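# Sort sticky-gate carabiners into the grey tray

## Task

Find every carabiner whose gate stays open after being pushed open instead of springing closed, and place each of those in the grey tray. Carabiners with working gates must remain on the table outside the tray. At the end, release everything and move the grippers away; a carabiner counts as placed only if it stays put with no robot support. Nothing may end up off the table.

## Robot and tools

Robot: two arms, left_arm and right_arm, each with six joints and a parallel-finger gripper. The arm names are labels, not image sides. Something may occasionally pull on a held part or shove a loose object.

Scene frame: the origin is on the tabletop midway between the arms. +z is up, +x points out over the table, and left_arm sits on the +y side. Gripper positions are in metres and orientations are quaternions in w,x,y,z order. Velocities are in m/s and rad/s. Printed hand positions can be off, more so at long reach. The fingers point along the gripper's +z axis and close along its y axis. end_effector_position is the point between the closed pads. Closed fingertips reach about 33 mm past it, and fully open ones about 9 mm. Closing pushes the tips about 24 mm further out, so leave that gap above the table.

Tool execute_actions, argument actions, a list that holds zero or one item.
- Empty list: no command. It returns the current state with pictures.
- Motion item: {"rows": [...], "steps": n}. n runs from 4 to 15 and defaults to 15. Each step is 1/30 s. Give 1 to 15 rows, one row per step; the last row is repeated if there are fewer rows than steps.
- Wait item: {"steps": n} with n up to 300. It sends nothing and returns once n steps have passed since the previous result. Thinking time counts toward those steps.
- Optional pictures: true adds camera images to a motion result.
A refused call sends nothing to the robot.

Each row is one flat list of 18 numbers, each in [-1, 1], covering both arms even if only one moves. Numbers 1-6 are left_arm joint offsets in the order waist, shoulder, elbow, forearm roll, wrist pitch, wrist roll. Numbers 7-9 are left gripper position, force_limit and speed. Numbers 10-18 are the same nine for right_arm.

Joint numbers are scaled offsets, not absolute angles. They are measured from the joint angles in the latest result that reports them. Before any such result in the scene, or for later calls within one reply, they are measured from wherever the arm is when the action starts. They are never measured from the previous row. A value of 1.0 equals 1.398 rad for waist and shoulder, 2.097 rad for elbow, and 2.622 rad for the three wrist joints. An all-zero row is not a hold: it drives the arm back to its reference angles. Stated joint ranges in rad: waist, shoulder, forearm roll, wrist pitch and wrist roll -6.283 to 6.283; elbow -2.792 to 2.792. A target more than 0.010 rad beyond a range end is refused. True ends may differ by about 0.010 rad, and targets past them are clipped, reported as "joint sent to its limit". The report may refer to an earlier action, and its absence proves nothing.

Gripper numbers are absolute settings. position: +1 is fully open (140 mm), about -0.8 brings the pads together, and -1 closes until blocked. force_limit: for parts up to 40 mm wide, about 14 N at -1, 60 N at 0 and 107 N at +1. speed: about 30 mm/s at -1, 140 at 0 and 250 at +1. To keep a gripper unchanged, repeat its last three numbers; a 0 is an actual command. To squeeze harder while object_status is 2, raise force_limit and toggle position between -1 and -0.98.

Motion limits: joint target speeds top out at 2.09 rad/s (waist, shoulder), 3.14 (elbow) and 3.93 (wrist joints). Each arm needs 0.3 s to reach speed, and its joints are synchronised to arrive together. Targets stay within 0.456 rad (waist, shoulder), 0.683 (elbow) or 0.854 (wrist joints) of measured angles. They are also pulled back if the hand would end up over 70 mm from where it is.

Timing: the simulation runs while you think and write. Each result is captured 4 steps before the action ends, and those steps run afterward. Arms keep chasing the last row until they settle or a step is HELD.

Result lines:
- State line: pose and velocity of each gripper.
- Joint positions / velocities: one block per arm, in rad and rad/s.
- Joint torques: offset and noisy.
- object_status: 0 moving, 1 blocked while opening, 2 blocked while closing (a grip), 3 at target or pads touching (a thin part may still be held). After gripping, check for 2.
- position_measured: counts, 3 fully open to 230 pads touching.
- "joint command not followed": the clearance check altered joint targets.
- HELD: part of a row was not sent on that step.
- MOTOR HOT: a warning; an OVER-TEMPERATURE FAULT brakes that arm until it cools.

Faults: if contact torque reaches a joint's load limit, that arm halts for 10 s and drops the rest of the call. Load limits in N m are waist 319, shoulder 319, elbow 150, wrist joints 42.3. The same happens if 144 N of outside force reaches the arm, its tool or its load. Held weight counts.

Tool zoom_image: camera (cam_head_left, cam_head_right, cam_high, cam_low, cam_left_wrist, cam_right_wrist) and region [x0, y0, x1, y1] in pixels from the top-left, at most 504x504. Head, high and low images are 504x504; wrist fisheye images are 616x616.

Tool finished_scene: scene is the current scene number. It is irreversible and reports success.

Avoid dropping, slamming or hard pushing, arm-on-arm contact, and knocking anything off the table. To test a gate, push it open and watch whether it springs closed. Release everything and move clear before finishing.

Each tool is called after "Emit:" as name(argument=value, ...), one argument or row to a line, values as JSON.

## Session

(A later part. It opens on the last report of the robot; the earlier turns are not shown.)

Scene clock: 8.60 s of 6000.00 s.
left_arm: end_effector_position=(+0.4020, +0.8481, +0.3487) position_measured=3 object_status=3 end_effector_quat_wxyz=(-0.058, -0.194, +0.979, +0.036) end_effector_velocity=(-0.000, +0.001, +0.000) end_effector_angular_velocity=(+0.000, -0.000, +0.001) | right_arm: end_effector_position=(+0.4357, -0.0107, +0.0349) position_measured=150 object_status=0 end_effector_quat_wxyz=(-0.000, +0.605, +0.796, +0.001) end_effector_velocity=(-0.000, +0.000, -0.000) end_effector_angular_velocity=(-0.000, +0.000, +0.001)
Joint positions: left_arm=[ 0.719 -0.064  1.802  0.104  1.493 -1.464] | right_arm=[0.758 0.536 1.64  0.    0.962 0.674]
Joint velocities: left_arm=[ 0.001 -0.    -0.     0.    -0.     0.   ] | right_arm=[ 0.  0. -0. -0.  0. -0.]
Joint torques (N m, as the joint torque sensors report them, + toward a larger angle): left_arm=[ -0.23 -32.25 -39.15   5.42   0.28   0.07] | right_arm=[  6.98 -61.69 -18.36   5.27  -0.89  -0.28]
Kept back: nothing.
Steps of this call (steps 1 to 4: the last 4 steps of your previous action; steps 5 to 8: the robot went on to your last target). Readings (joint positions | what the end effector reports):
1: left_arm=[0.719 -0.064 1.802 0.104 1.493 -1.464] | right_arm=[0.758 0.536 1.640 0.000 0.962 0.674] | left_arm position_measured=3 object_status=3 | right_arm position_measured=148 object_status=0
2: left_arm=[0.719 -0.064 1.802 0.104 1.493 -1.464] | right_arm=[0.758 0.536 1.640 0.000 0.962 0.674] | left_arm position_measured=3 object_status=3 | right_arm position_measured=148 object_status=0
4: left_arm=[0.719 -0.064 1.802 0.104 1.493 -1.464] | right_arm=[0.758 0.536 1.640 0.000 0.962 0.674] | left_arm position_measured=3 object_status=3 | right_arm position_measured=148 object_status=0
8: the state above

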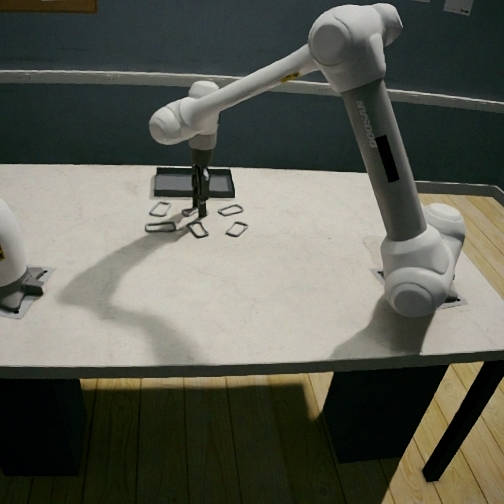

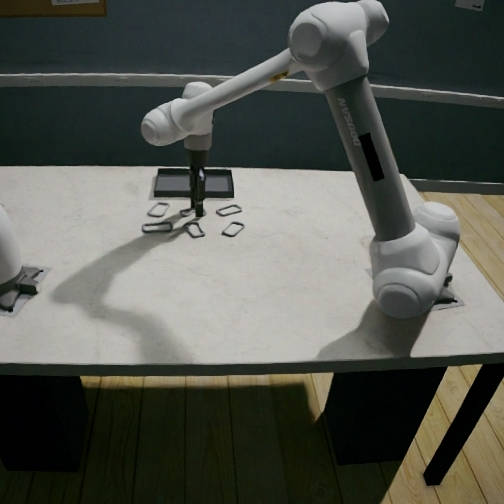

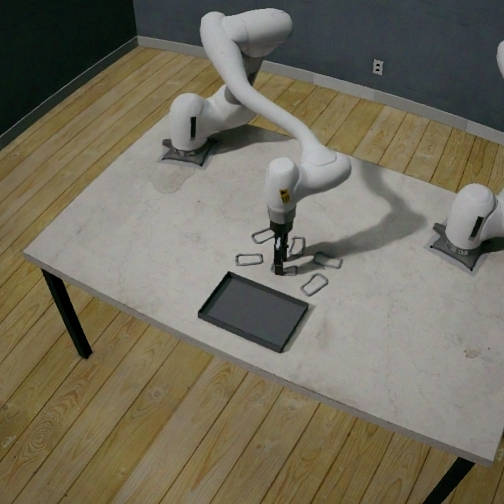

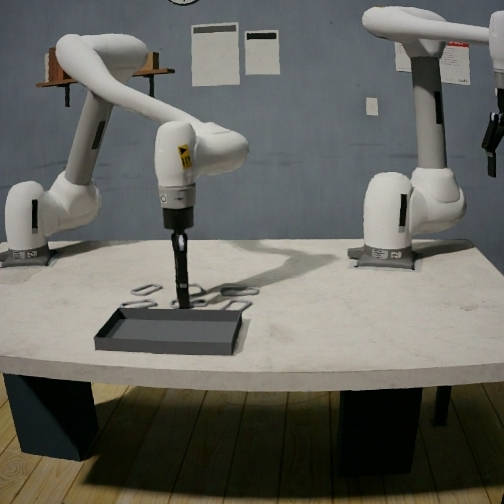

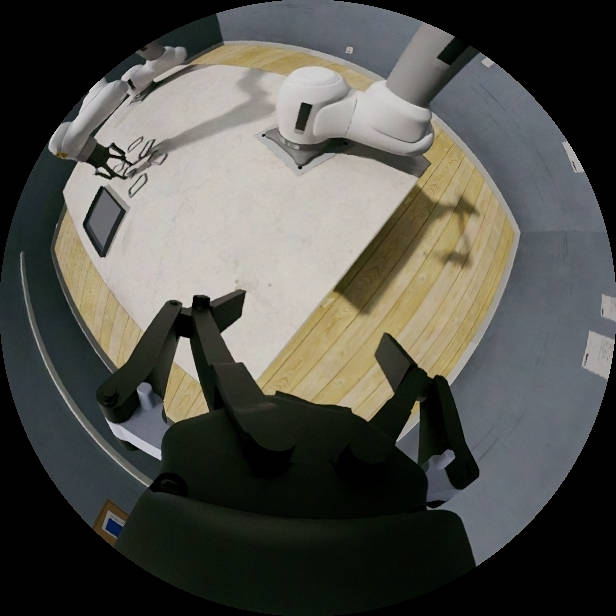

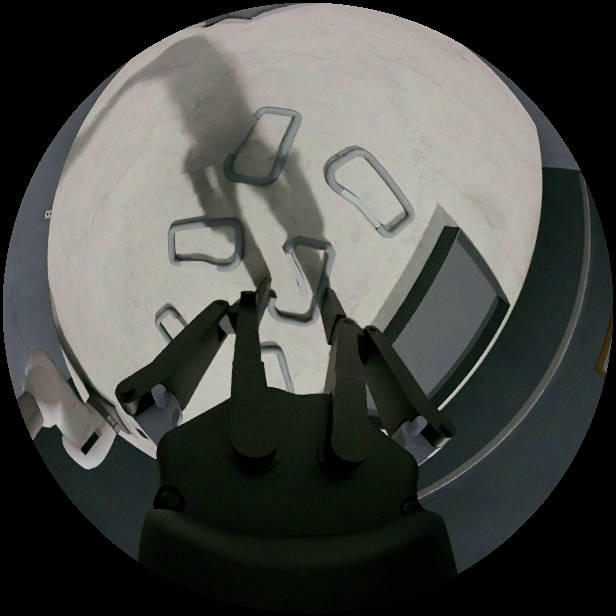

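Emit:
execute_actions(
  actions=[
    {"rows":[[0,0,0,0,0,0,1,0,0,0,-0.002,-0.001,0,0.002,0,-0.45,0,0.2],[0,0,0,0,0,0,1,0,0,0,-0.002,-0.001,0,0.002,0,-0.45,0,0.2],[0,0,0,0,0,0,1,0,0,0,-0.002,-0.001,0,0.002,0,-0.45,0,0.2],[0,0,0,0,0,0,1,0,0,0,-0.002,-0.001,0,0.002,0,-0.45,0,0.2],[0,0,0,0,0,0,1,0,0,0,-0.002,-0.001,0,0.002,0,-0.45,0,0.2],[0,0,0,0,0,0,1,0,0,0,-0.002,-0.001,0,0.002,0,-0.45,0,0.2],[0,0,0,0,0,0,1,0,0,0,-0.045,-0.020,0,0.040,0,-0.45,0,0.2]],"steps":15},
  ],
)

Emit:
execute_actions(
  actions=[
    {"steps":5},
  ],
  pictures=true,
)

Scene clock: 9.27 s of 6000.00 s.
left_arm: end_effector_position=(+0.4020, +0.8481, +0.3487) position_measured=3 object_status=3 end_effector_quat_wxyz=(-0.058, -0.194, +0.979, +0.036) end_effector_velocity=(-0.001, +0.000, +0.001) end_effector_angular_velocity=(-0.000, -0.002, +0.002) | right_arm: end_effector_position=(+0.4349, -0.0117, +0.0845) position_measured=150 object_status=2 end_effector_quat_wxyz=(-0.000, +0.605, +0.796, +0.002) end_effector_velocity=(-0.012, -0.017, +0.354) end_effector_angular_velocity=(+0.020, -0.014, -0.001)
Joint positions: left_arm=[ 0.719 -0.064  1.802  0.104  1.493 -1.464] | right_arm=[ 0.758  0.491  1.61  -0.     1.037  0.674]
Joint velocities: left_arm=[ 0.001 -0.002  0.    -0.001 -0.    -0.   ] | right_arm=[-0.    -0.328 -0.206  0.     0.51   0.   ]
Joint torques (N m, as the joint torque sensors report them, + toward a larger angle): left_arm=[ -0.93 -31.92 -39.35   5.49   0.4    0.04] | right_arm=[  0.15 -39.13 -13.55   1.58   0.29  -0.4 ]
Steps of this call (steps 1 to 9: the robot went on to your last target; steps 10 to 20: the first 11 steps of this action). Readings (joint positions | what the end effector reports):
10: left_arm=[0.719 -0.064 1.802 0.104 1.493 -1.464] | right_arm=[0.758 0.536 1.640 0.000 0.962 0.674] | left_arm position_measured=3 object_status=3 | right_arm position_measured=150 object_status=2
11: left_arm=[0.719 -0.064 1.802 0.104 1.493 -1.464] | right_arm=[0.758 0.536 1.640 0.000 0.963 0.674] | left_arm position_measured=3 object_status=3 | right_arm position_measured=150 object_status=2
13: left_arm=[0.719 -0.064 1.802 0.104 1.493 -1.464] | right_arm=[0.758 0.535 1.640 0.000 0.966 0.674] | left_arm position_measured=3 object_status=3 | right_arm position_measured=150 object_status=2
17: left_arm=[0.719 -0.064 1.802 0.104 1.493 -1.464] | right_arm=[0.758 0.530 1.636 -0.000 0.974 0.674] | left_arm position_measured=3 object_status=3 | right_arm position_measured=150 object_status=2
20: the state above

Scene clock: 9.43 s of 6000.00 s.
left_arm: end_effector_position=(+0.4020, +0.8481, +0.3487) position_measured=3 object_status=3 end_effector_quat_wxyz=(-0.058, -0.194, +0.979, +0.036) end_effector_velocity=(+0.000, +0.000, -0.000) end_effector_angular_velocity=(+0.000, -0.000, +0.002) | right_arm: end_effector_position=(+0.4337, -0.0134, +0.1023) position_measured=150 object_status=2 end_effector_quat_wxyz=(-0.000, +0.605, +0.796, +0.001) end_effector_velocity=(-0.001, -0.002, +0.015) end_effector_angular_velocity=(-0.002, +0.002, +0.000)
Joint positions: left_arm=[ 0.719 -0.064  1.802  0.104  1.493 -1.464] | right_arm=[0.758 0.474 1.599 0.    1.065 0.674]
Joint velocities: left_arm=[ 0.     0.     0.    -0.    -0.    -0.002] | right_arm=[-0.    -0.013 -0.011  0.     0.026 -0.   ]
Joint torques (N m, as the joint torque sensors report them, + toward a larger angle): left_arm=[  0.11 -31.88 -38.86   5.46   0.3   -0.07] | right_arm=[  2.65 -81.79 -35.24   3.93  -0.09  -0.28]
Kept back: nothing.
Steps of this call (steps 1 to 4: the last 4 steps of your previous action; step 5: the robot went on to your last target). Readings (joint positions | what the end effector reports):
1: left_arm=[0.719 -0.064 1.802 0.104 1.493 -1.464] | right_arm=[0.758 0.482 1.604 -0.000 1.051 0.674] | left_arm position_measured=3 object_status=3 | right_arm position_measured=150 object_status=2
2: left_arm=[0.719 -0.064 1.802 0.104 1.493 -1.464] | right_arm=[0.758 0.477 1.601 -0.000 1.059 0.674] | left_arm position_measured=3 object_status=3 | right_arm position_measured=150 object_status=2
4: left_arm=[0.719 -0.064 1.802 0.104 1.493 -1.464] | right_arm=[0.758 0.475 1.600 -0.000 1.064 0.674] | left_arm position_measured=3 object_status=3 | right_arm position_measured=150 object_status=2
5: the state above

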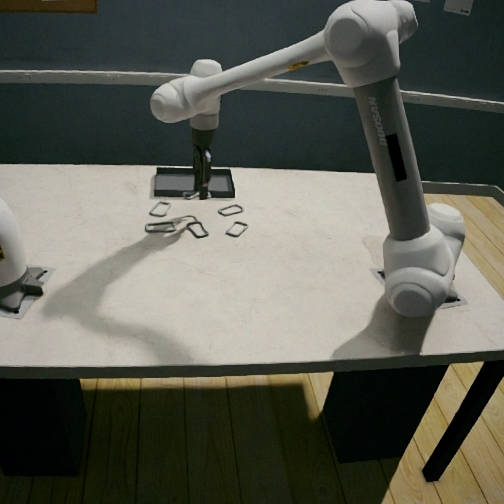

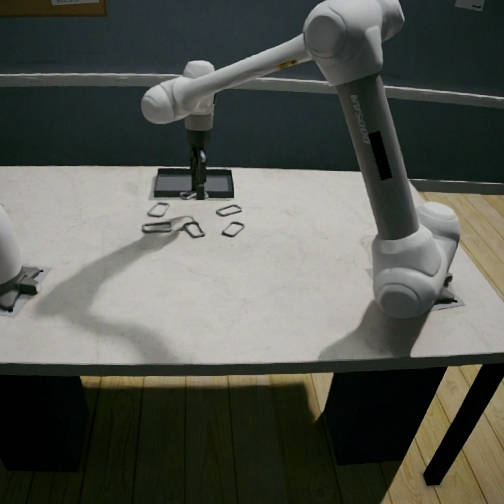

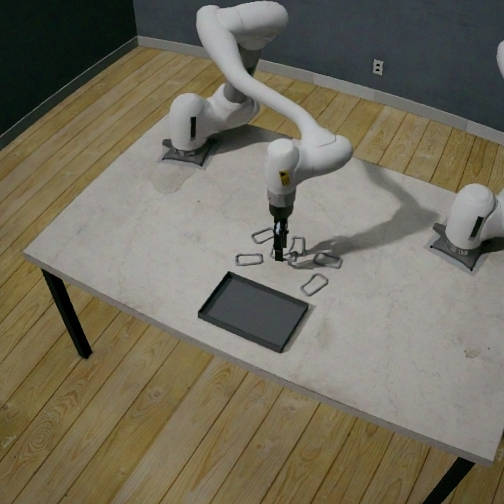

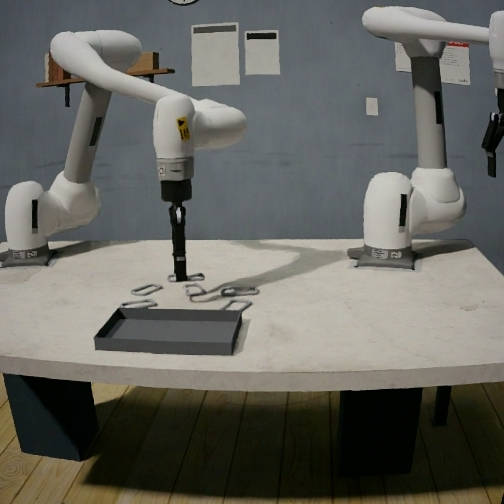

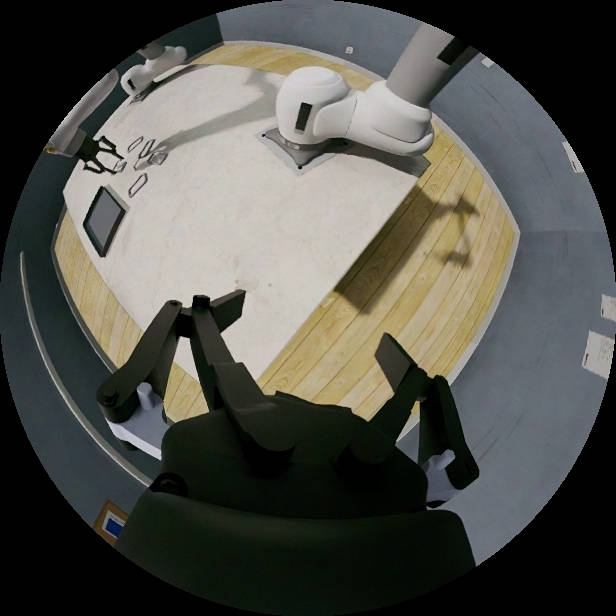

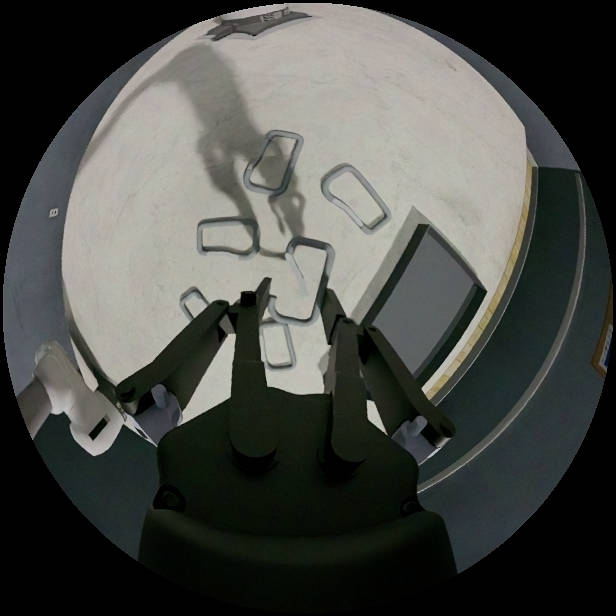

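Emit:
execute_actions(
  actions=[
    {"rows":[[0,0,0,0,0,0,1,0,0,-0.088,0.150,-0.174,0,0.060,-0.047,-0.45,0,0.2]],"steps":15},
  ],
)

Emit:
execute_actions(
  actions=[
    {"steps":6},
  ],
  pictures=true,
)

Scene clock: 10.13 s of 6000.00 s.
left_arm: end_effector_position=(+0.4020, +0.8481, +0.3487) position_measured=3 object_status=3 end_effector_quat_wxyz=(-0.058, -0.194, +0.979, +0.036) end_effector_velocity=(-0.001, +0.001, +0.000) end_effector_angular_velocity=(+0.000, +0.000, +0.002) | right_arm: end_effector_position=(+0.5520, +0.0256, +0.1102) position_measured=150 object_status=2 end_effector_quat_wxyz=(+0.000, +0.605, +0.797, +0.001) end_effector_velocity=(+0.397, +0.086, +0.005) end_effector_angular_velocity=(-0.006, +0.005, -0.003)
Joint positions: left_arm=[ 0.719 -0.064  1.802  0.104  1.493 -1.464] | right_arm=[ 0.674  0.617  1.35  -0.     1.173  0.59 ]
Joint velocities: left_arm=[ 0.002 -0.    -0.     0.     0.    -0.   ] | right_arm=[-0.28   0.479 -0.822  0.001  0.35  -0.278]
Joint torques (N m, as the joint torque sensors report them, + toward a larger angle): left_arm=[ -0.64 -31.84 -39.14   5.4    0.24   0.02] | right_arm=[  1.58 -98.84 -36.72   4.17  -0.72  -0.58]
Steps of this call (steps 1 to 10: the robot went on to your last target; steps 11 to 21: the first 11 steps of this action). Readings (joint positions | what the end effector reports):
11: left_arm=[0.719 -0.064 1.802 0.104 1.493 -1.464] | right_arm=[0.758 0.473 1.598 0.000 1.067 0.674] | left_arm position_measured=3 object_status=3 | right_arm position_measured=150 object_status=2
12: left_arm=[0.719 -0.064 1.802 0.104 1.493 -1.464] | right_arm=[0.756 0.476 1.593 0.000 1.070 0.673] | left_arm position_measured=3 object_status=3 | right_arm position_measured=150 object_status=2
14: left_arm=[0.719 -0.064 1.802 0.104 1.493 -1.464] | right_arm=[0.742 0.501 1.548 -0.000 1.089 0.658] | left_arm position_measured=3 object_status=3 | right_arm position_measured=150 object_status=2
18: left_arm=[0.719 -0.064 1.802 0.104 1.493 -1.464] | right_arm=[0.702 0.568 1.433 -0.000 1.138 0.619] | left_arm position_measured=3 object_status=3 | right_arm position_measured=150 object_status=2
21: the state above

Scene clock: 10.33 s of 6000.00 s.
left_arm: end_effector_position=(+0.4020, +0.8481, +0.3487) position_measured=3 object_status=3 end_effector_quat_wxyz=(-0.058, -0.194, +0.979, +0.036) end_effector_velocity=(+0.000, +0.000, -0.001) end_effector_angular_velocity=(-0.001, +0.002, -0.001) | right_arm: end_effector_position=(+0.6049, +0.0345, +0.1101) position_measured=150 object_status=2 end_effector_quat_wxyz=(+0.000, +0.605, +0.796, +0.000) end_effector_velocity=(+0.047, +0.008, +0.004) end_effector_angular_velocity=(+0.002, -0.002, +0.005)
Joint positions: left_arm=[ 0.719 -0.064  1.802  0.104  1.493 -1.464] | right_arm=[ 0.637  0.68   1.241 -0.     1.22   0.553]
Joint velocities: left_arm=[ 0.     0.002  0.    -0.    -0.     0.001] | right_arm=[-0.032  0.056 -0.104  0.     0.046 -0.037]
Joint torques (N m, as the joint torque sensors report them, + toward a larger angle): left_arm=[  0.15 -32.52 -39.1    5.41   0.35   0.05] | right_arm=[  17.82 -120.25  -35.1     4.54    0.08   -0.18]
Kept back: nothing.
Steps of this call (steps 1 to 4: the last 4 steps of your previous action; steps 5 to 6: the robot went on to your last target). Readings (joint positions | what the end effector reports):
1: left_arm=[0.719 -0.064 1.802 0.104 1.493 -1.464] | right_arm=[0.665 0.633 1.322 -0.000 1.185 0.581] | left_arm position_measured=3 object_status=3 | right_arm position_measured=150 object_status=2
2: left_arm=[0.719 -0.064 1.802 0.104 1.493 -1.464] | right_arm=[0.656 0.648 1.296 0.000 1.196 0.572] | left_arm position_measured=3 object_status=3 | right_arm position_measured=150 object_status=2
4: left_arm=[0.719 -0.064 1.802 0.104 1.493 -1.464] | right_arm=[0.642 0.671 1.256 -0.000 1.213 0.558] | left_arm position_measured=3 object_status=3 | right_arm position_measured=150 object_status=2
6: the state above

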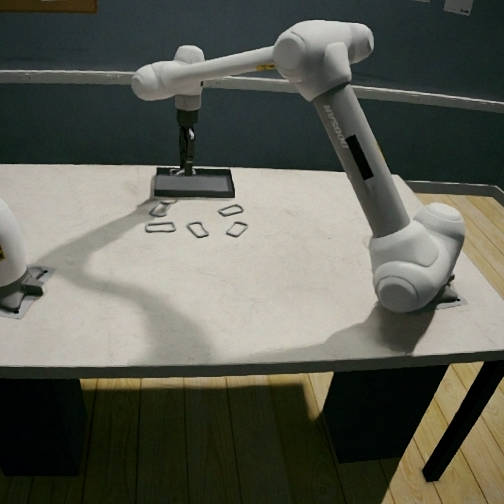

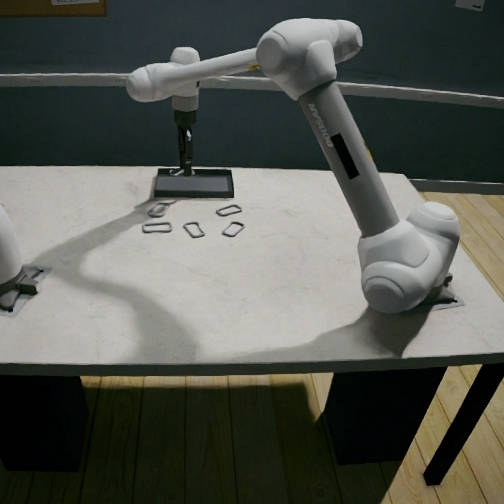

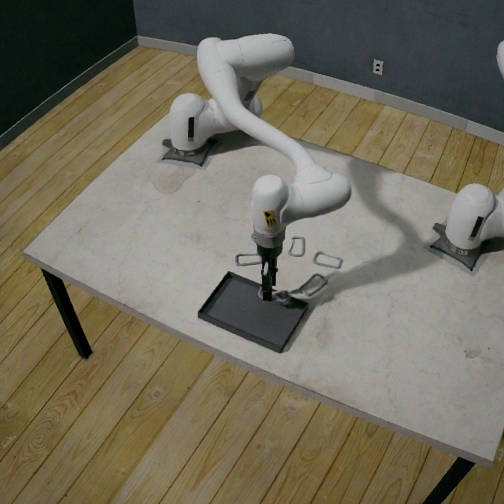

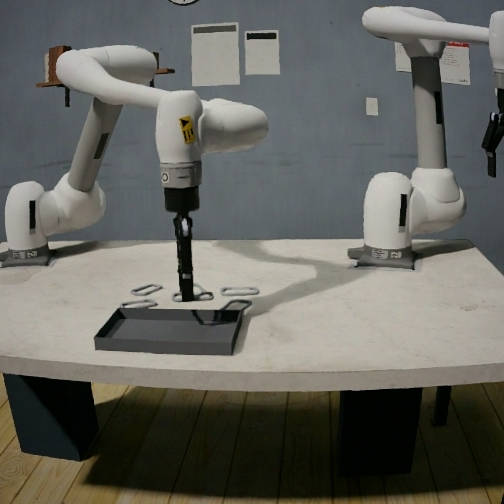

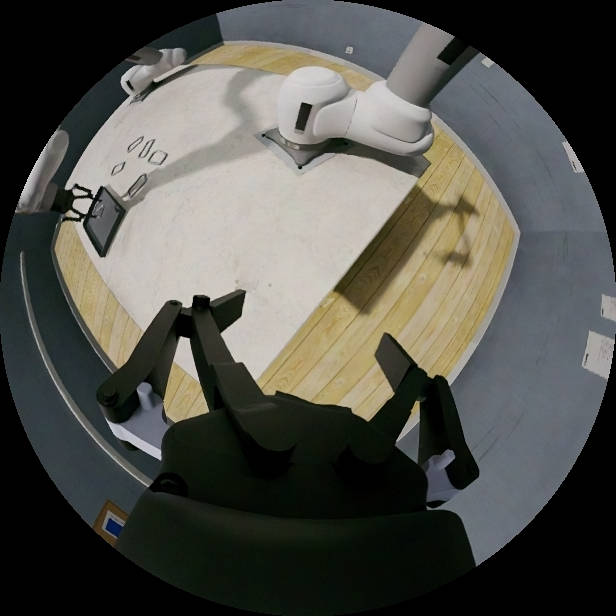

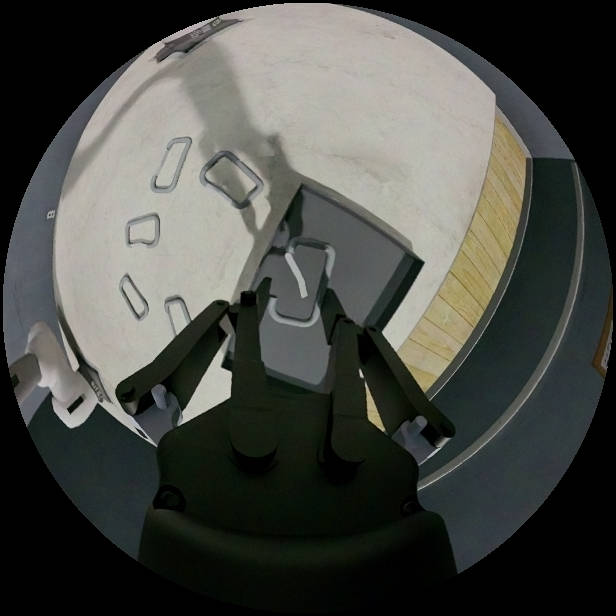

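Emit:
execute_actions(
  actions=[
    {"rows":[[0,0,0,0,0,0,1,0,0,-0.0115,0.047,0.002,0,-0.0267,-0.006,-0.45,0,0.2]],"steps":15},
  ],
)

Emit:
execute_actions(
  actions=[
    {"rows":[[0,0,0,0,0,0,1,0,0,0,0,0,0,0,0,0.1,0,0.2],[0,0,0,0,0,0,1,0,0,0,0,0,0,0,0,0.1,0,0.2],[0,0,0,0,0,0,1,0,0,0,0,0,0,0,0,0.1,0,0.2],[0,0,0,0,0,0,1,0,0,0,0,0,0,0,0,0.1,0,0.2],[0,0,0,0,0,0,1,0,0,0,0,0,0,0,0,0.1,0,0.2],[0,0,0,0,0,0,1,0,0,0,0,0,0,0,0,0.1,0,0.2],[0,0,0,0,0,0,1,0,0,0,-0.045,-0.015,0,0.036,0,0.1,0,0.2]],"steps":15},
  ],
  pictures=true,
)

Scene clock: 10.93 s of 6000.00 s.
left_arm: end_effector_position=(+0.4020, +0.8481, +0.3487) position_measured=3 object_status=3 end_effector_quat_wxyz=(-0.058, -0.194, +0.979, +0.036) end_effector_velocity=(-0.000, +0.000, -0.000) end_effector_angular_velocity=(+0.001, +0.000, +0.003) | right_arm: end_effector_position=(+0.6270, +0.0366, +0.0481) position_measured=150 object_status=2 end_effector_quat_wxyz=(+0.000, +0.605, +0.796, +0.000) end_effector_velocity=(+0.002, +0.000, -0.009) end_effector_angular_velocity=(+0.002, +0.000, +0.001)
Joint positions: left_arm=[ 0.719 -0.064  1.802  0.104  1.493 -1.464] | right_arm=[ 0.621  0.745  1.245 -0.     1.151  0.538]
Joint velocities: left_arm=[ 0.001  0.     0.     0.001  0.    -0.002] | right_arm=[-0.002  0.008  0.003  0.002 -0.012 -0.003]
Joint torques (N m, as the joint torque sensors report them, + toward a larger angle): left_arm=[ -0.33 -32.26 -39.04   5.42   0.34   0.  ] | right_arm=[   4.2  -113.87  -37.8     4.04   -0.31   -0.04]
Steps of this call (steps 1 to 7: the robot went on to your last target; steps 8 to 18: the first 11 steps of this action). Readings (joint positions | what the end effector reports):
8: left_arm=[0.719 -0.064 1.802 0.104 1.493 -1.464] | right_arm=[0.635 0.684 1.235 0.000 1.223 0.551] | left_arm position_measured=3 object_status=3 | right_arm position_measured=150 object_status=2
9: left_arm=[0.719 -0.064 1.802 0.104 1.493 -1.464] | right_arm=[0.634 0.687 1.235 0.000 1.218 0.550] | left_arm position_measured=3 object_status=3 | right_arm position_measured=150 object_status=2
11: left_arm=[0.719 -0.064 1.802 0.104 1.493 -1.464] | right_arm=[0.628 0.713 1.239 0.000 1.187 0.544] | left_arm position_measured=3 object_status=3 | right_arm position_measured=150 object_status=2
15: left_arm=[0.719 -0.064 1.802 0.104 1.493 -1.464] | right_arm=[0.621 0.744 1.244 -0.000 1.154 0.538] | left_arm position_measured=3 object_status=3 | right_arm position_measured=150 object_status=2
18: the state above

Scene clock: 11.43 s of 6000.00 s.
left_arm: end_effector_position=(+0.4020, +0.8481, +0.3487) position_measured=3 object_status=3 end_effector_quat_wxyz=(-0.058, -0.194, +0.979, +0.036) end_effector_velocity=(-0.001, +0.001, +0.000) end_effector_angular_velocity=(+0.001, -0.000, +0.001) | right_arm: end_effector_position=(+0.6232, +0.0325, +0.0981) position_measured=117 object_status=0 end_effector_quat_wxyz=(+0.000, +0.605, +0.796, +0.001) end_effector_velocity=(-0.038, -0.039, +0.407) end_effector_angular_velocity=(+0.020, -0.018, +0.000)
Joint positions: left_arm=[ 0.719 -0.064  1.802  0.104  1.493 -1.464] | right_arm=[0.621 0.704 1.223 0.    1.213 0.537]
Joint velocities: left_arm=[ 0.003 -0.001 -0.     0.001  0.     0.002] | right_arm=[ 0.    -0.346 -0.166  0.001  0.484 -0.   ]
Joint torques (N m, as the joint torque sensors report them, + toward a larger angle): left_arm=[ -0.2  -32.15 -39.09   5.44   0.36   0.07] | right_arm=[  0.96 -47.64 -13.28   1.77  -0.18  -0.25]
Steps of this call (steps 1 to 4: the last 4 steps of your previous action; steps 5 to 15: the first 11 steps of this action, its rows measured from where the robot was after step 4). Readings (joint positions | what the end effector reports):
4: left_arm=[0.719 -0.064 1.802 0.104 1.493 -1.464] | right_arm=[0.621 0.746 1.245 -0.000 1.150 0.537] | left_arm position_measured=3 object_status=3 | right_arm position_measured=150 object_status=2
5: left_arm=[0.719 -0.064 1.802 0.104 1.493 -1.464] | right_arm=[0.621 0.746 1.245 -0.000 1.150 0.537] | left_arm position_measured=3 object_status=3 | right_arm position_measured=150 object_status=0
6: left_arm=[0.719 -0.064 1.802 0.104 1.493 -1.464] | right_arm=[0.621 0.746 1.245 -0.000 1.150 0.537] | left_arm position_measured=3 object_status=3 | right_arm position_measured=150 object_status=0
8: left_arm=[0.719 -0.064 1.802 0.104 1.493 -1.464] | right_arm=[0.621 0.746 1.245 -0.000 1.150 0.537] | left_arm position_measured=3 object_status=3 | right_arm position_measured=130 object_status=0
12: left_arm=[0.719 -0.064 1.802 0.104 1.493 -1.464] | right_arm=[0.621 0.743 1.244 -0.000 1.156 0.537] | left_arm position_measured=3 object_status=3 | right_arm position_measured=117 object_status=0
15: the state above

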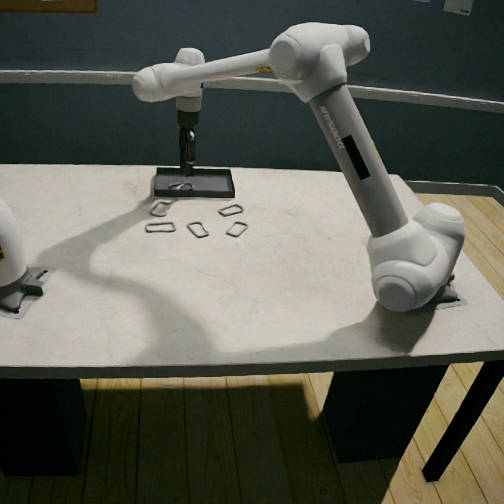

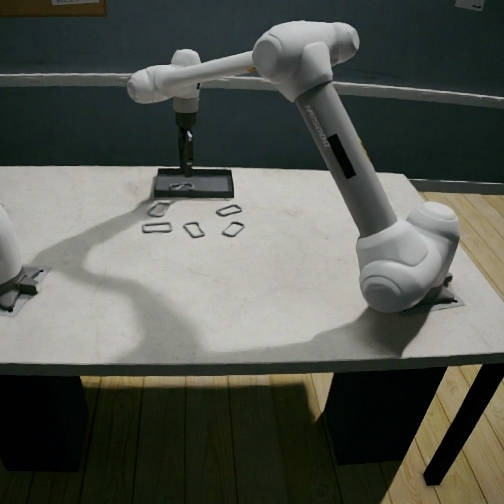

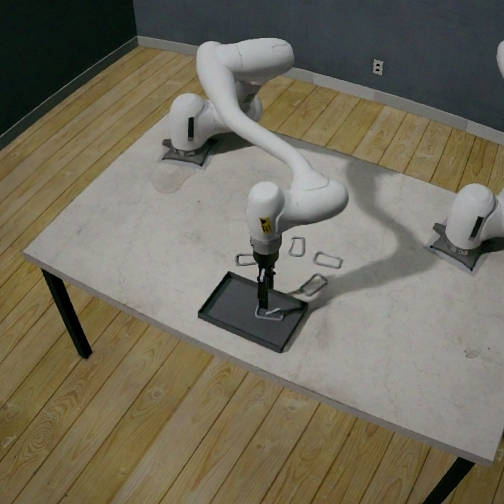

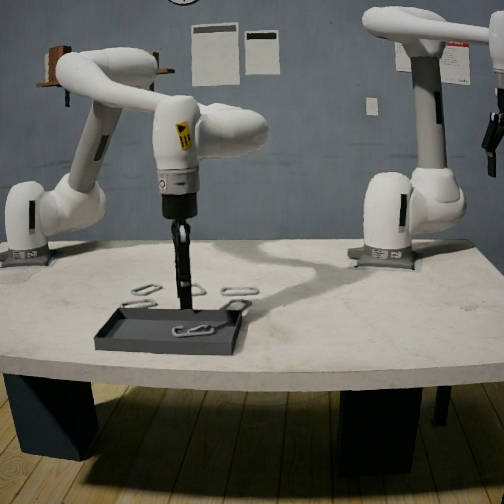

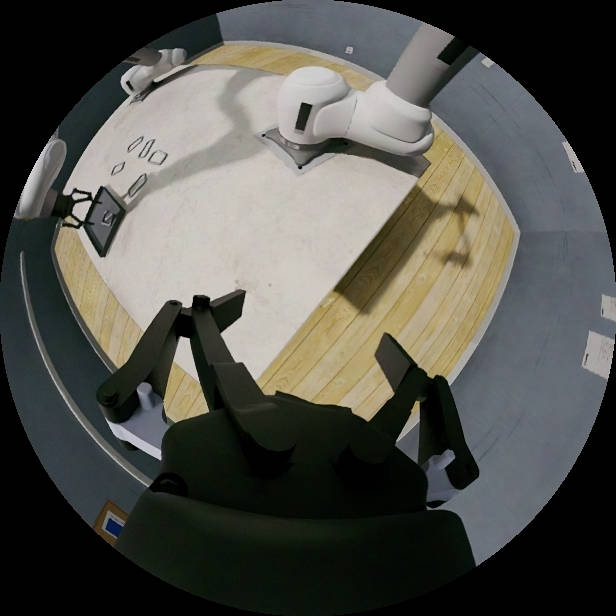

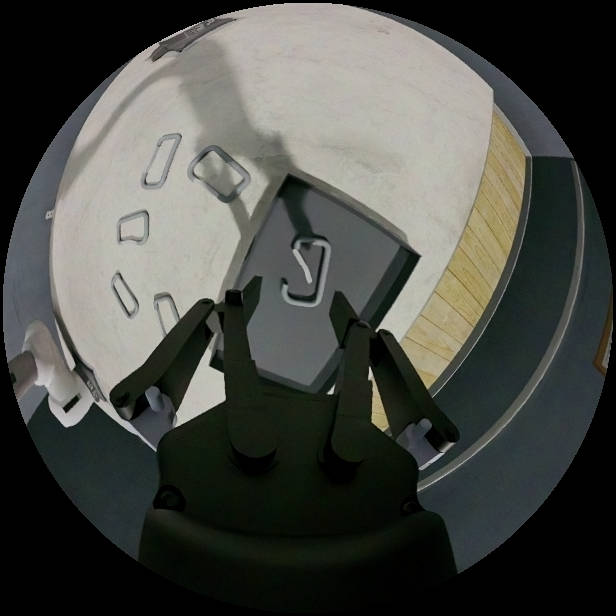

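Emit:
execute_actions(
  actions=[
    {"rows":[[0,0,0,0,0,0,1,0,0,0.1436,-0.0315,0.0526,0,-0.025,-0.265,0.1,-0.5,0.3]],"steps":15},
  ],
)

Emit:
execute_actions(
  actions=[
    {"steps":8},
  ],
  pictures=true,
)

Scene clock: 12.53 s of 6000.00 s.
left_arm: end_effector_position=(+0.4020, +0.8481, +0.3487) position_measured=3 object_status=3 end_effector_quat_wxyz=(-0.058, -0.194, +0.979, +0.036) end_effector_velocity=(-0.000, -0.000, +0.000) end_effector_angular_velocity=(-0.000, -0.001, +0.001) | right_arm: end_effector_position=(+0.5266, +0.0808, +0.0982) position_measured=117 object_status=3 end_effector_quat_wxyz=(+0.000, +0.383, +0.924, +0.000) end_effector_velocity=(-0.332, +0.157, -0.078) end_effector_angular_velocity=(+0.002, -0.003, +1.763)
Joint positions: left_arm=[ 0.719 -0.064  1.802  0.104  1.493 -1.464] | right_arm=[ 0.735  0.67   1.282 -0.     1.189  0.139]
Joint velocities: left_arm=[ 0.001 -0.001 -0.    -0.001  0.    -0.   ] | right_arm=[ 0.398 -0.049  0.235 -0.    -0.19  -1.365]
Joint torques (N m, as the joint torque sensors report them, + toward a larger angle): left_arm=[ -0.42 -32.28 -39.04   5.48   0.32   0.  ] | right_arm=[   5.   -103.36  -37.55    4.31    0.11   -0.25]
Steps of this call (steps 1 to 4: the last 4 steps of your previous action; steps 5 to 22: the robot went on to your last target; steps 23 to 33: the first 11 steps of this action). Readings (joint positions | what the end effector reports):
23: left_arm=[0.719 -0.064 1.802 0.104 1.493 -1.464] | right_arm=[0.621 0.683 1.213 -0.000 1.245 0.537] | left_arm position_measured=3 object_status=3 | right_arm position_measured=117 object_status=3
24: left_arm=[0.719 -0.064 1.802 0.104 1.493 -1.464] | right_arm=[0.622 0.683 1.215 -0.000 1.244 0.530] | left_arm position_measured=3 object_status=3 | right_arm position_measured=117 object_status=3
26: left_arm=[0.719 -0.064 1.802 0.104 1.493 -1.464] | right_arm=[0.638 0.681 1.225 -0.000 1.235 0.474] | left_arm position_measured=3 object_status=3 | right_arm position_measured=117 object_status=3
30: left_arm=[0.719 -0.064 1.802 0.104 1.493 -1.464] | right_arm=[0.695 0.674 1.259 -0.000 1.208 0.278] | left_arm position_measured=3 object_status=3 | right_arm position_measured=117 object_status=3
33: the state above

Scene clock: 12.80 s of 6000.00 s.
left_arm: end_effector_position=(+0.4020, +0.8481, +0.3487) position_measured=3 object_status=3 end_effector_quat_wxyz=(-0.058, -0.194, +0.979, +0.036) end_effector_velocity=(+0.000, -0.000, +0.000) end_effector_angular_velocity=(+0.000, -0.001, -0.001) | right_arm: end_effector_position=(+0.4563, +0.1100, +0.0817) position_measured=117 object_status=3 end_effector_quat_wxyz=(+0.000, +0.208, +0.978, +0.001) end_effector_velocity=(-0.060, +0.022, -0.015) end_effector_angular_velocity=(-0.000, +0.001, +0.314)
Joint positions: left_arm=[ 0.719 -0.064  1.802  0.104  1.493 -1.464] | right_arm=[ 0.818  0.66   1.331  0.     1.149 -0.146]
Joint velocities: left_arm=[-0.    -0.001 -0.    -0.     0.     0.001] | right_arm=[ 0.07  -0.007  0.041  0.001 -0.034 -0.245]
Joint torques (N m, as the joint torque sensors report them, + toward a larger angle): left_arm=[ -0.31 -32.61 -39.01   5.44   0.33   0.05] | right_arm=[ -14.42 -101.26  -38.85    3.99   -0.31   -0.29]
Kept back: nothing.
Steps of this call (steps 1 to 4: the last 4 steps of your previous action; steps 5 to 8: the robot went on to your last target). Readings (joint positions | what the end effector reports):
1: left_arm=[0.719 -0.064 1.802 0.104 1.493 -1.464] | right_arm=[0.749 0.668 1.290 -0.000 1.182 0.093] | left_arm position_measured=3 object_status=3 | right_arm position_measured=117 object_status=3
2: left_arm=[0.719 -0.064 1.802 0.104 1.493 -1.464] | right_arm=[0.762 0.666 1.298 -0.000 1.176 0.046] | left_arm position_measured=3 object_status=3 | right_arm position_measured=117 object_status=3
4: left_arm=[0.719 -0.064 1.802 0.104 1.493 -1.464] | right_arm=[0.789 0.663 1.314 -0.000 1.163 -0.044] | left_arm position_measured=3 object_status=3 | right_arm position_measured=117 object_status=3
8: the state above

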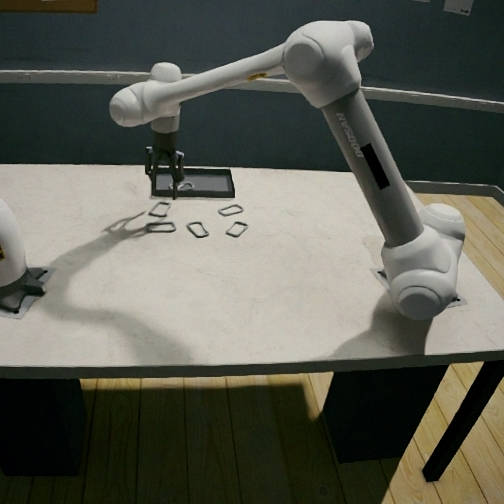

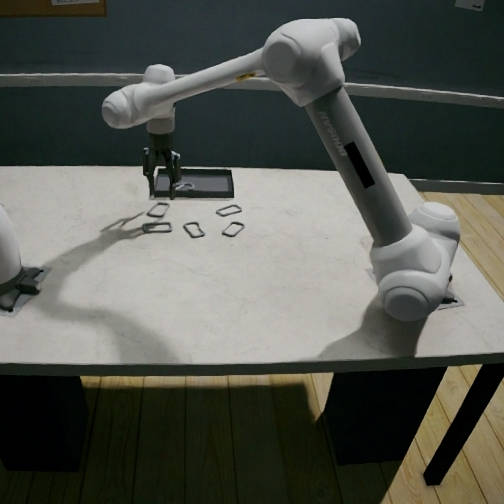

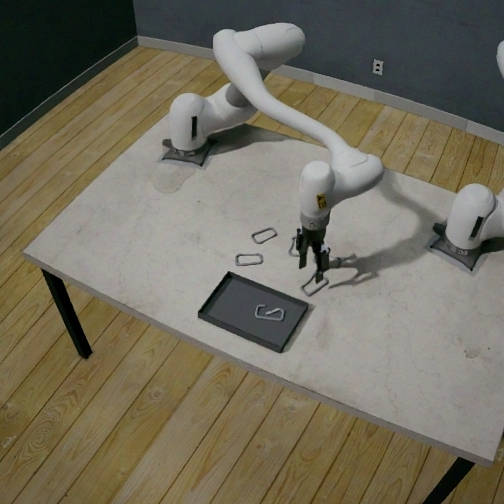

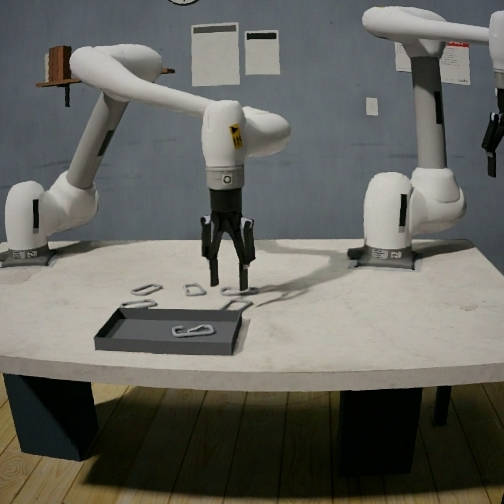

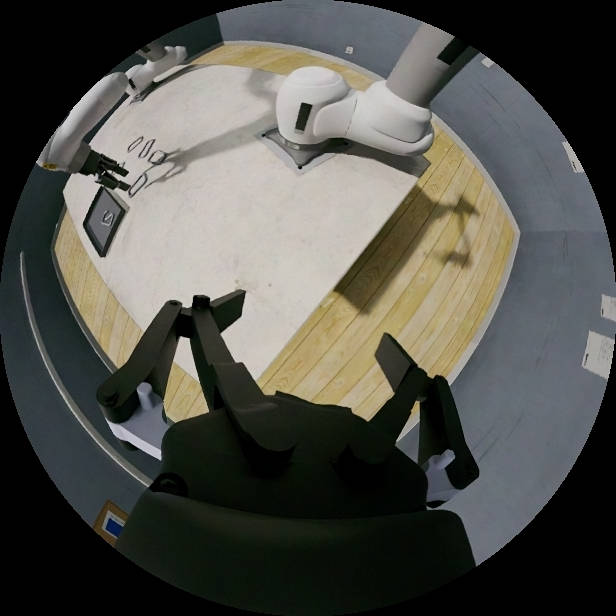

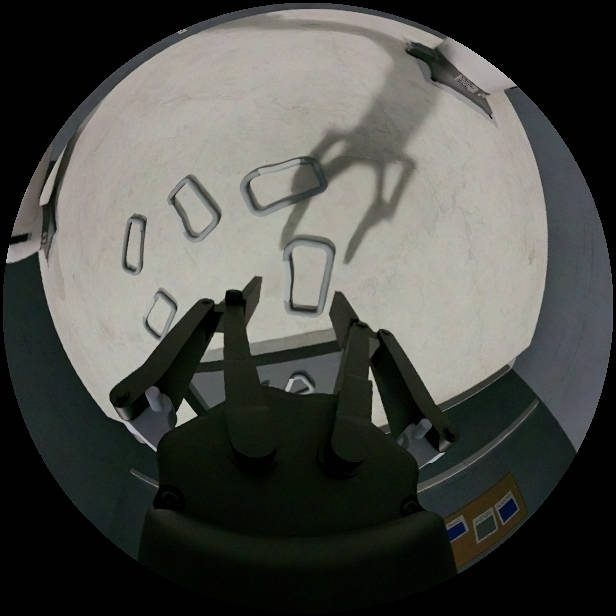

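Emit:
execute_actions(
  actions=[
    {"rows":[[0,0,0,0,0,0,1,0,0,0.0086,0.033,0.005,0,-0.0217,-0.028,0.1,-0.5,0.3]],"steps":14},
  ],
  pictures=true,
)

Emit:
zoom_image(
  camera="cam_right_wrist",
  region=[200,200,400,400],
)

Scene clock: 13.57 s of 6000.00 s.
left_arm: end_effector_position=(+0.4020, +0.8481, +0.3487) position_measured=3 object_status=3 end_effector_quat_wxyz=(-0.058, -0.194, +0.979, +0.036) end_effector_velocity=(+0.000, +0.000, -0.000) end_effector_angular_velocity=(-0.001, +0.000, +0.002) | right_arm: end_effector_position=(+0.4515, +0.1225, +0.0361) position_measured=117 object_status=3 end_effector_quat_wxyz=(+0.000, +0.166, +0.986, +0.001) end_effector_velocity=(-0.000, +0.002, -0.013) end_effector_angular_velocity=(-0.001, -0.000, +0.018)
Joint positions: left_arm=[ 0.719 -0.064  1.802  0.104  1.493 -1.464] | right_arm=[ 0.83   0.705  1.341  0.     1.093 -0.218]
Joint velocities: left_arm=[ 0.001  0.001 -0.    -0.001  0.    -0.001] | right_arm=[ 0.002  0.013  0.003 -0.001 -0.015 -0.016]
Joint torques (N m, as the joint torque sensors report them, + toward a larger angle): left_arm=[ -1.15 -32.61 -39.14   5.42   0.4    0.1 ] | right_arm=[   1.76 -106.82  -37.07    4.22   -0.01   -0.04]
Steps of this call (steps 1 to 13: the robot went on to your last target; steps 14 to 23: the first 10 steps of this action). Readings (joint positions | what the end effector reports):
14: left_arm=[0.719 -0.064 1.802 0.104 1.493 -1.464] | right_arm=[0.821 0.660 1.333 0.000 1.147 -0.158] | left_arm position_measured=3 object_status=3 | right_arm position_measured=117 object_status=3
15: left_arm=[0.719 -0.064 1.802 0.104 1.493 -1.464] | right_arm=[0.822 0.663 1.333 0.000 1.143 -0.163] | left_arm position_measured=3 object_status=3 | right_arm position_measured=117 object_status=3
17: left_arm=[0.719 -0.064 1.802 0.104 1.493 -1.464] | right_arm=[0.826 0.685 1.338 0.000 1.117 -0.192] | left_arm position_measured=3 object_status=3 | right_arm position_measured=117 object_status=3
21: left_arm=[0.719 -0.064 1.802 0.104 1.493 -1.464] | right_arm=[0.830 0.704 1.341 0.000 1.095 -0.216] | left_arm position_measured=3 object_status=3 | right_arm position_measured=117 object_status=3
23: the state above

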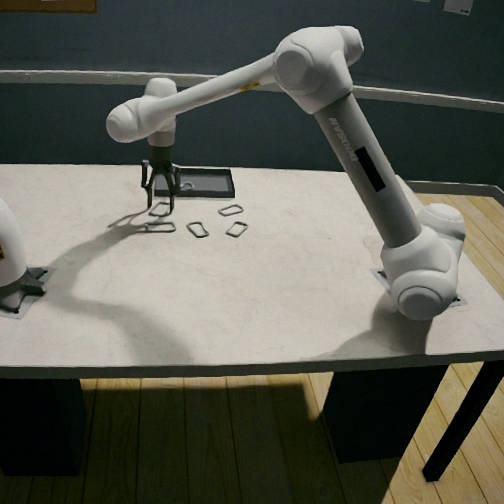

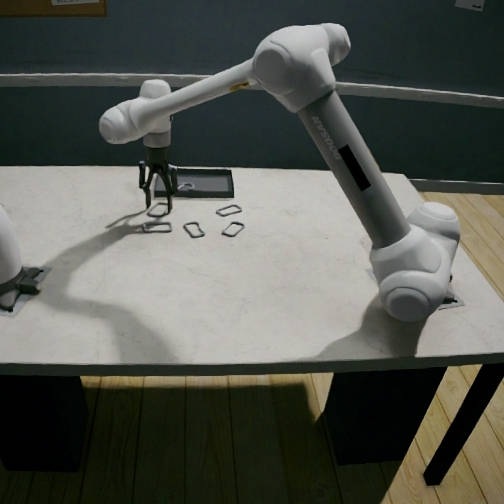

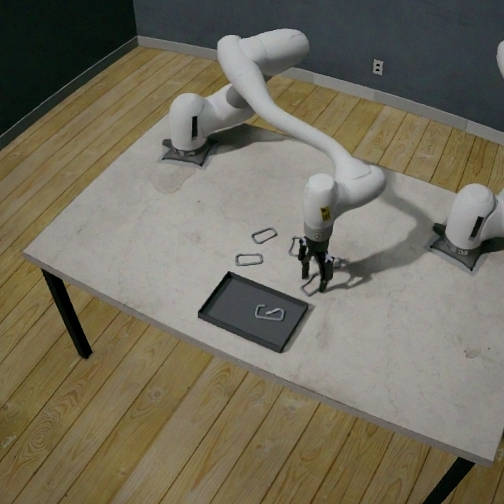

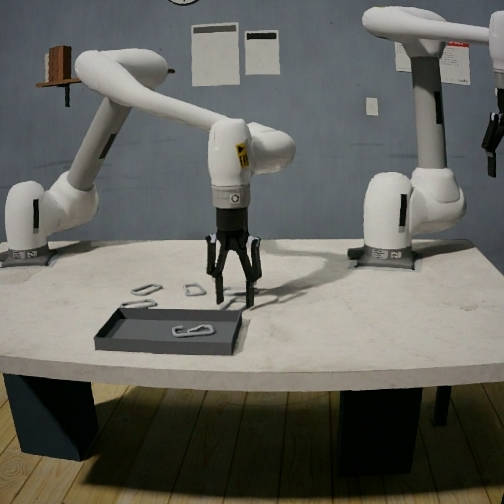

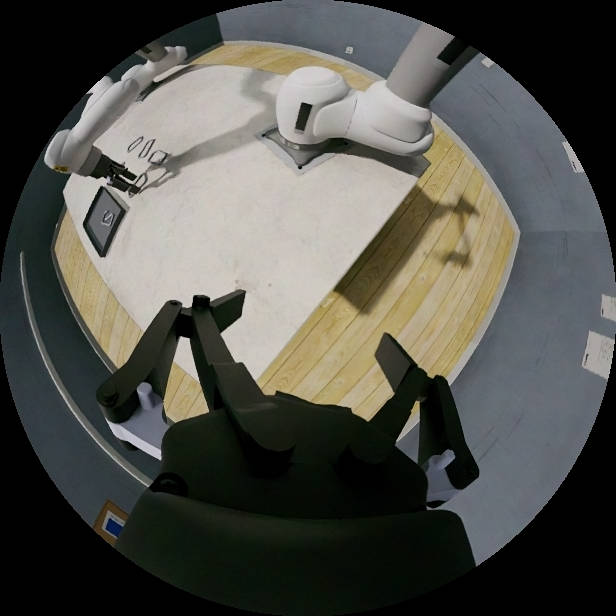

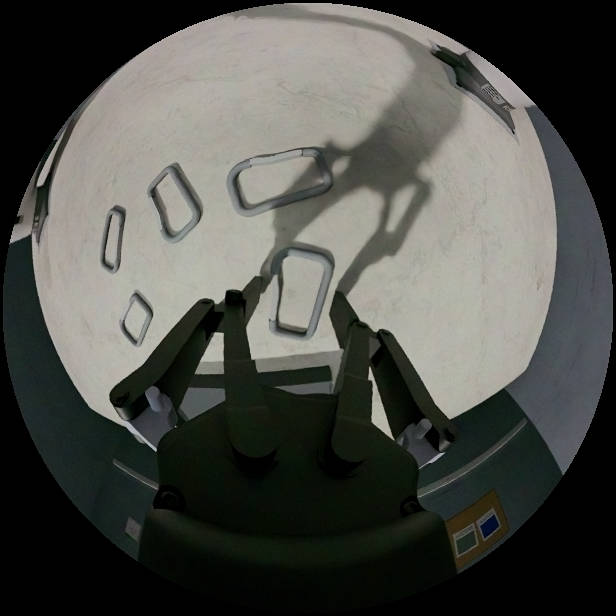

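Region (200, 200, 400, 400) of cam_right_wrist's 616x616 image, scaled by 2.520, with more detail than that image has.

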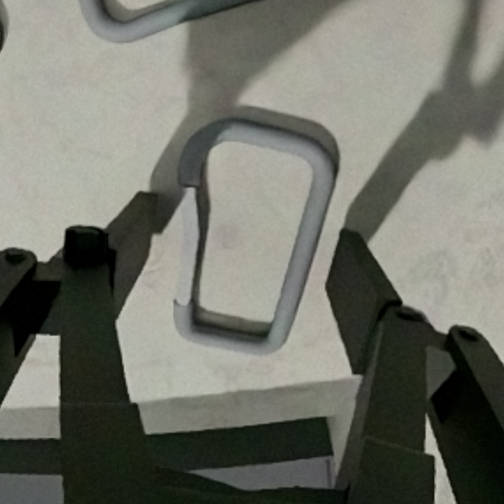

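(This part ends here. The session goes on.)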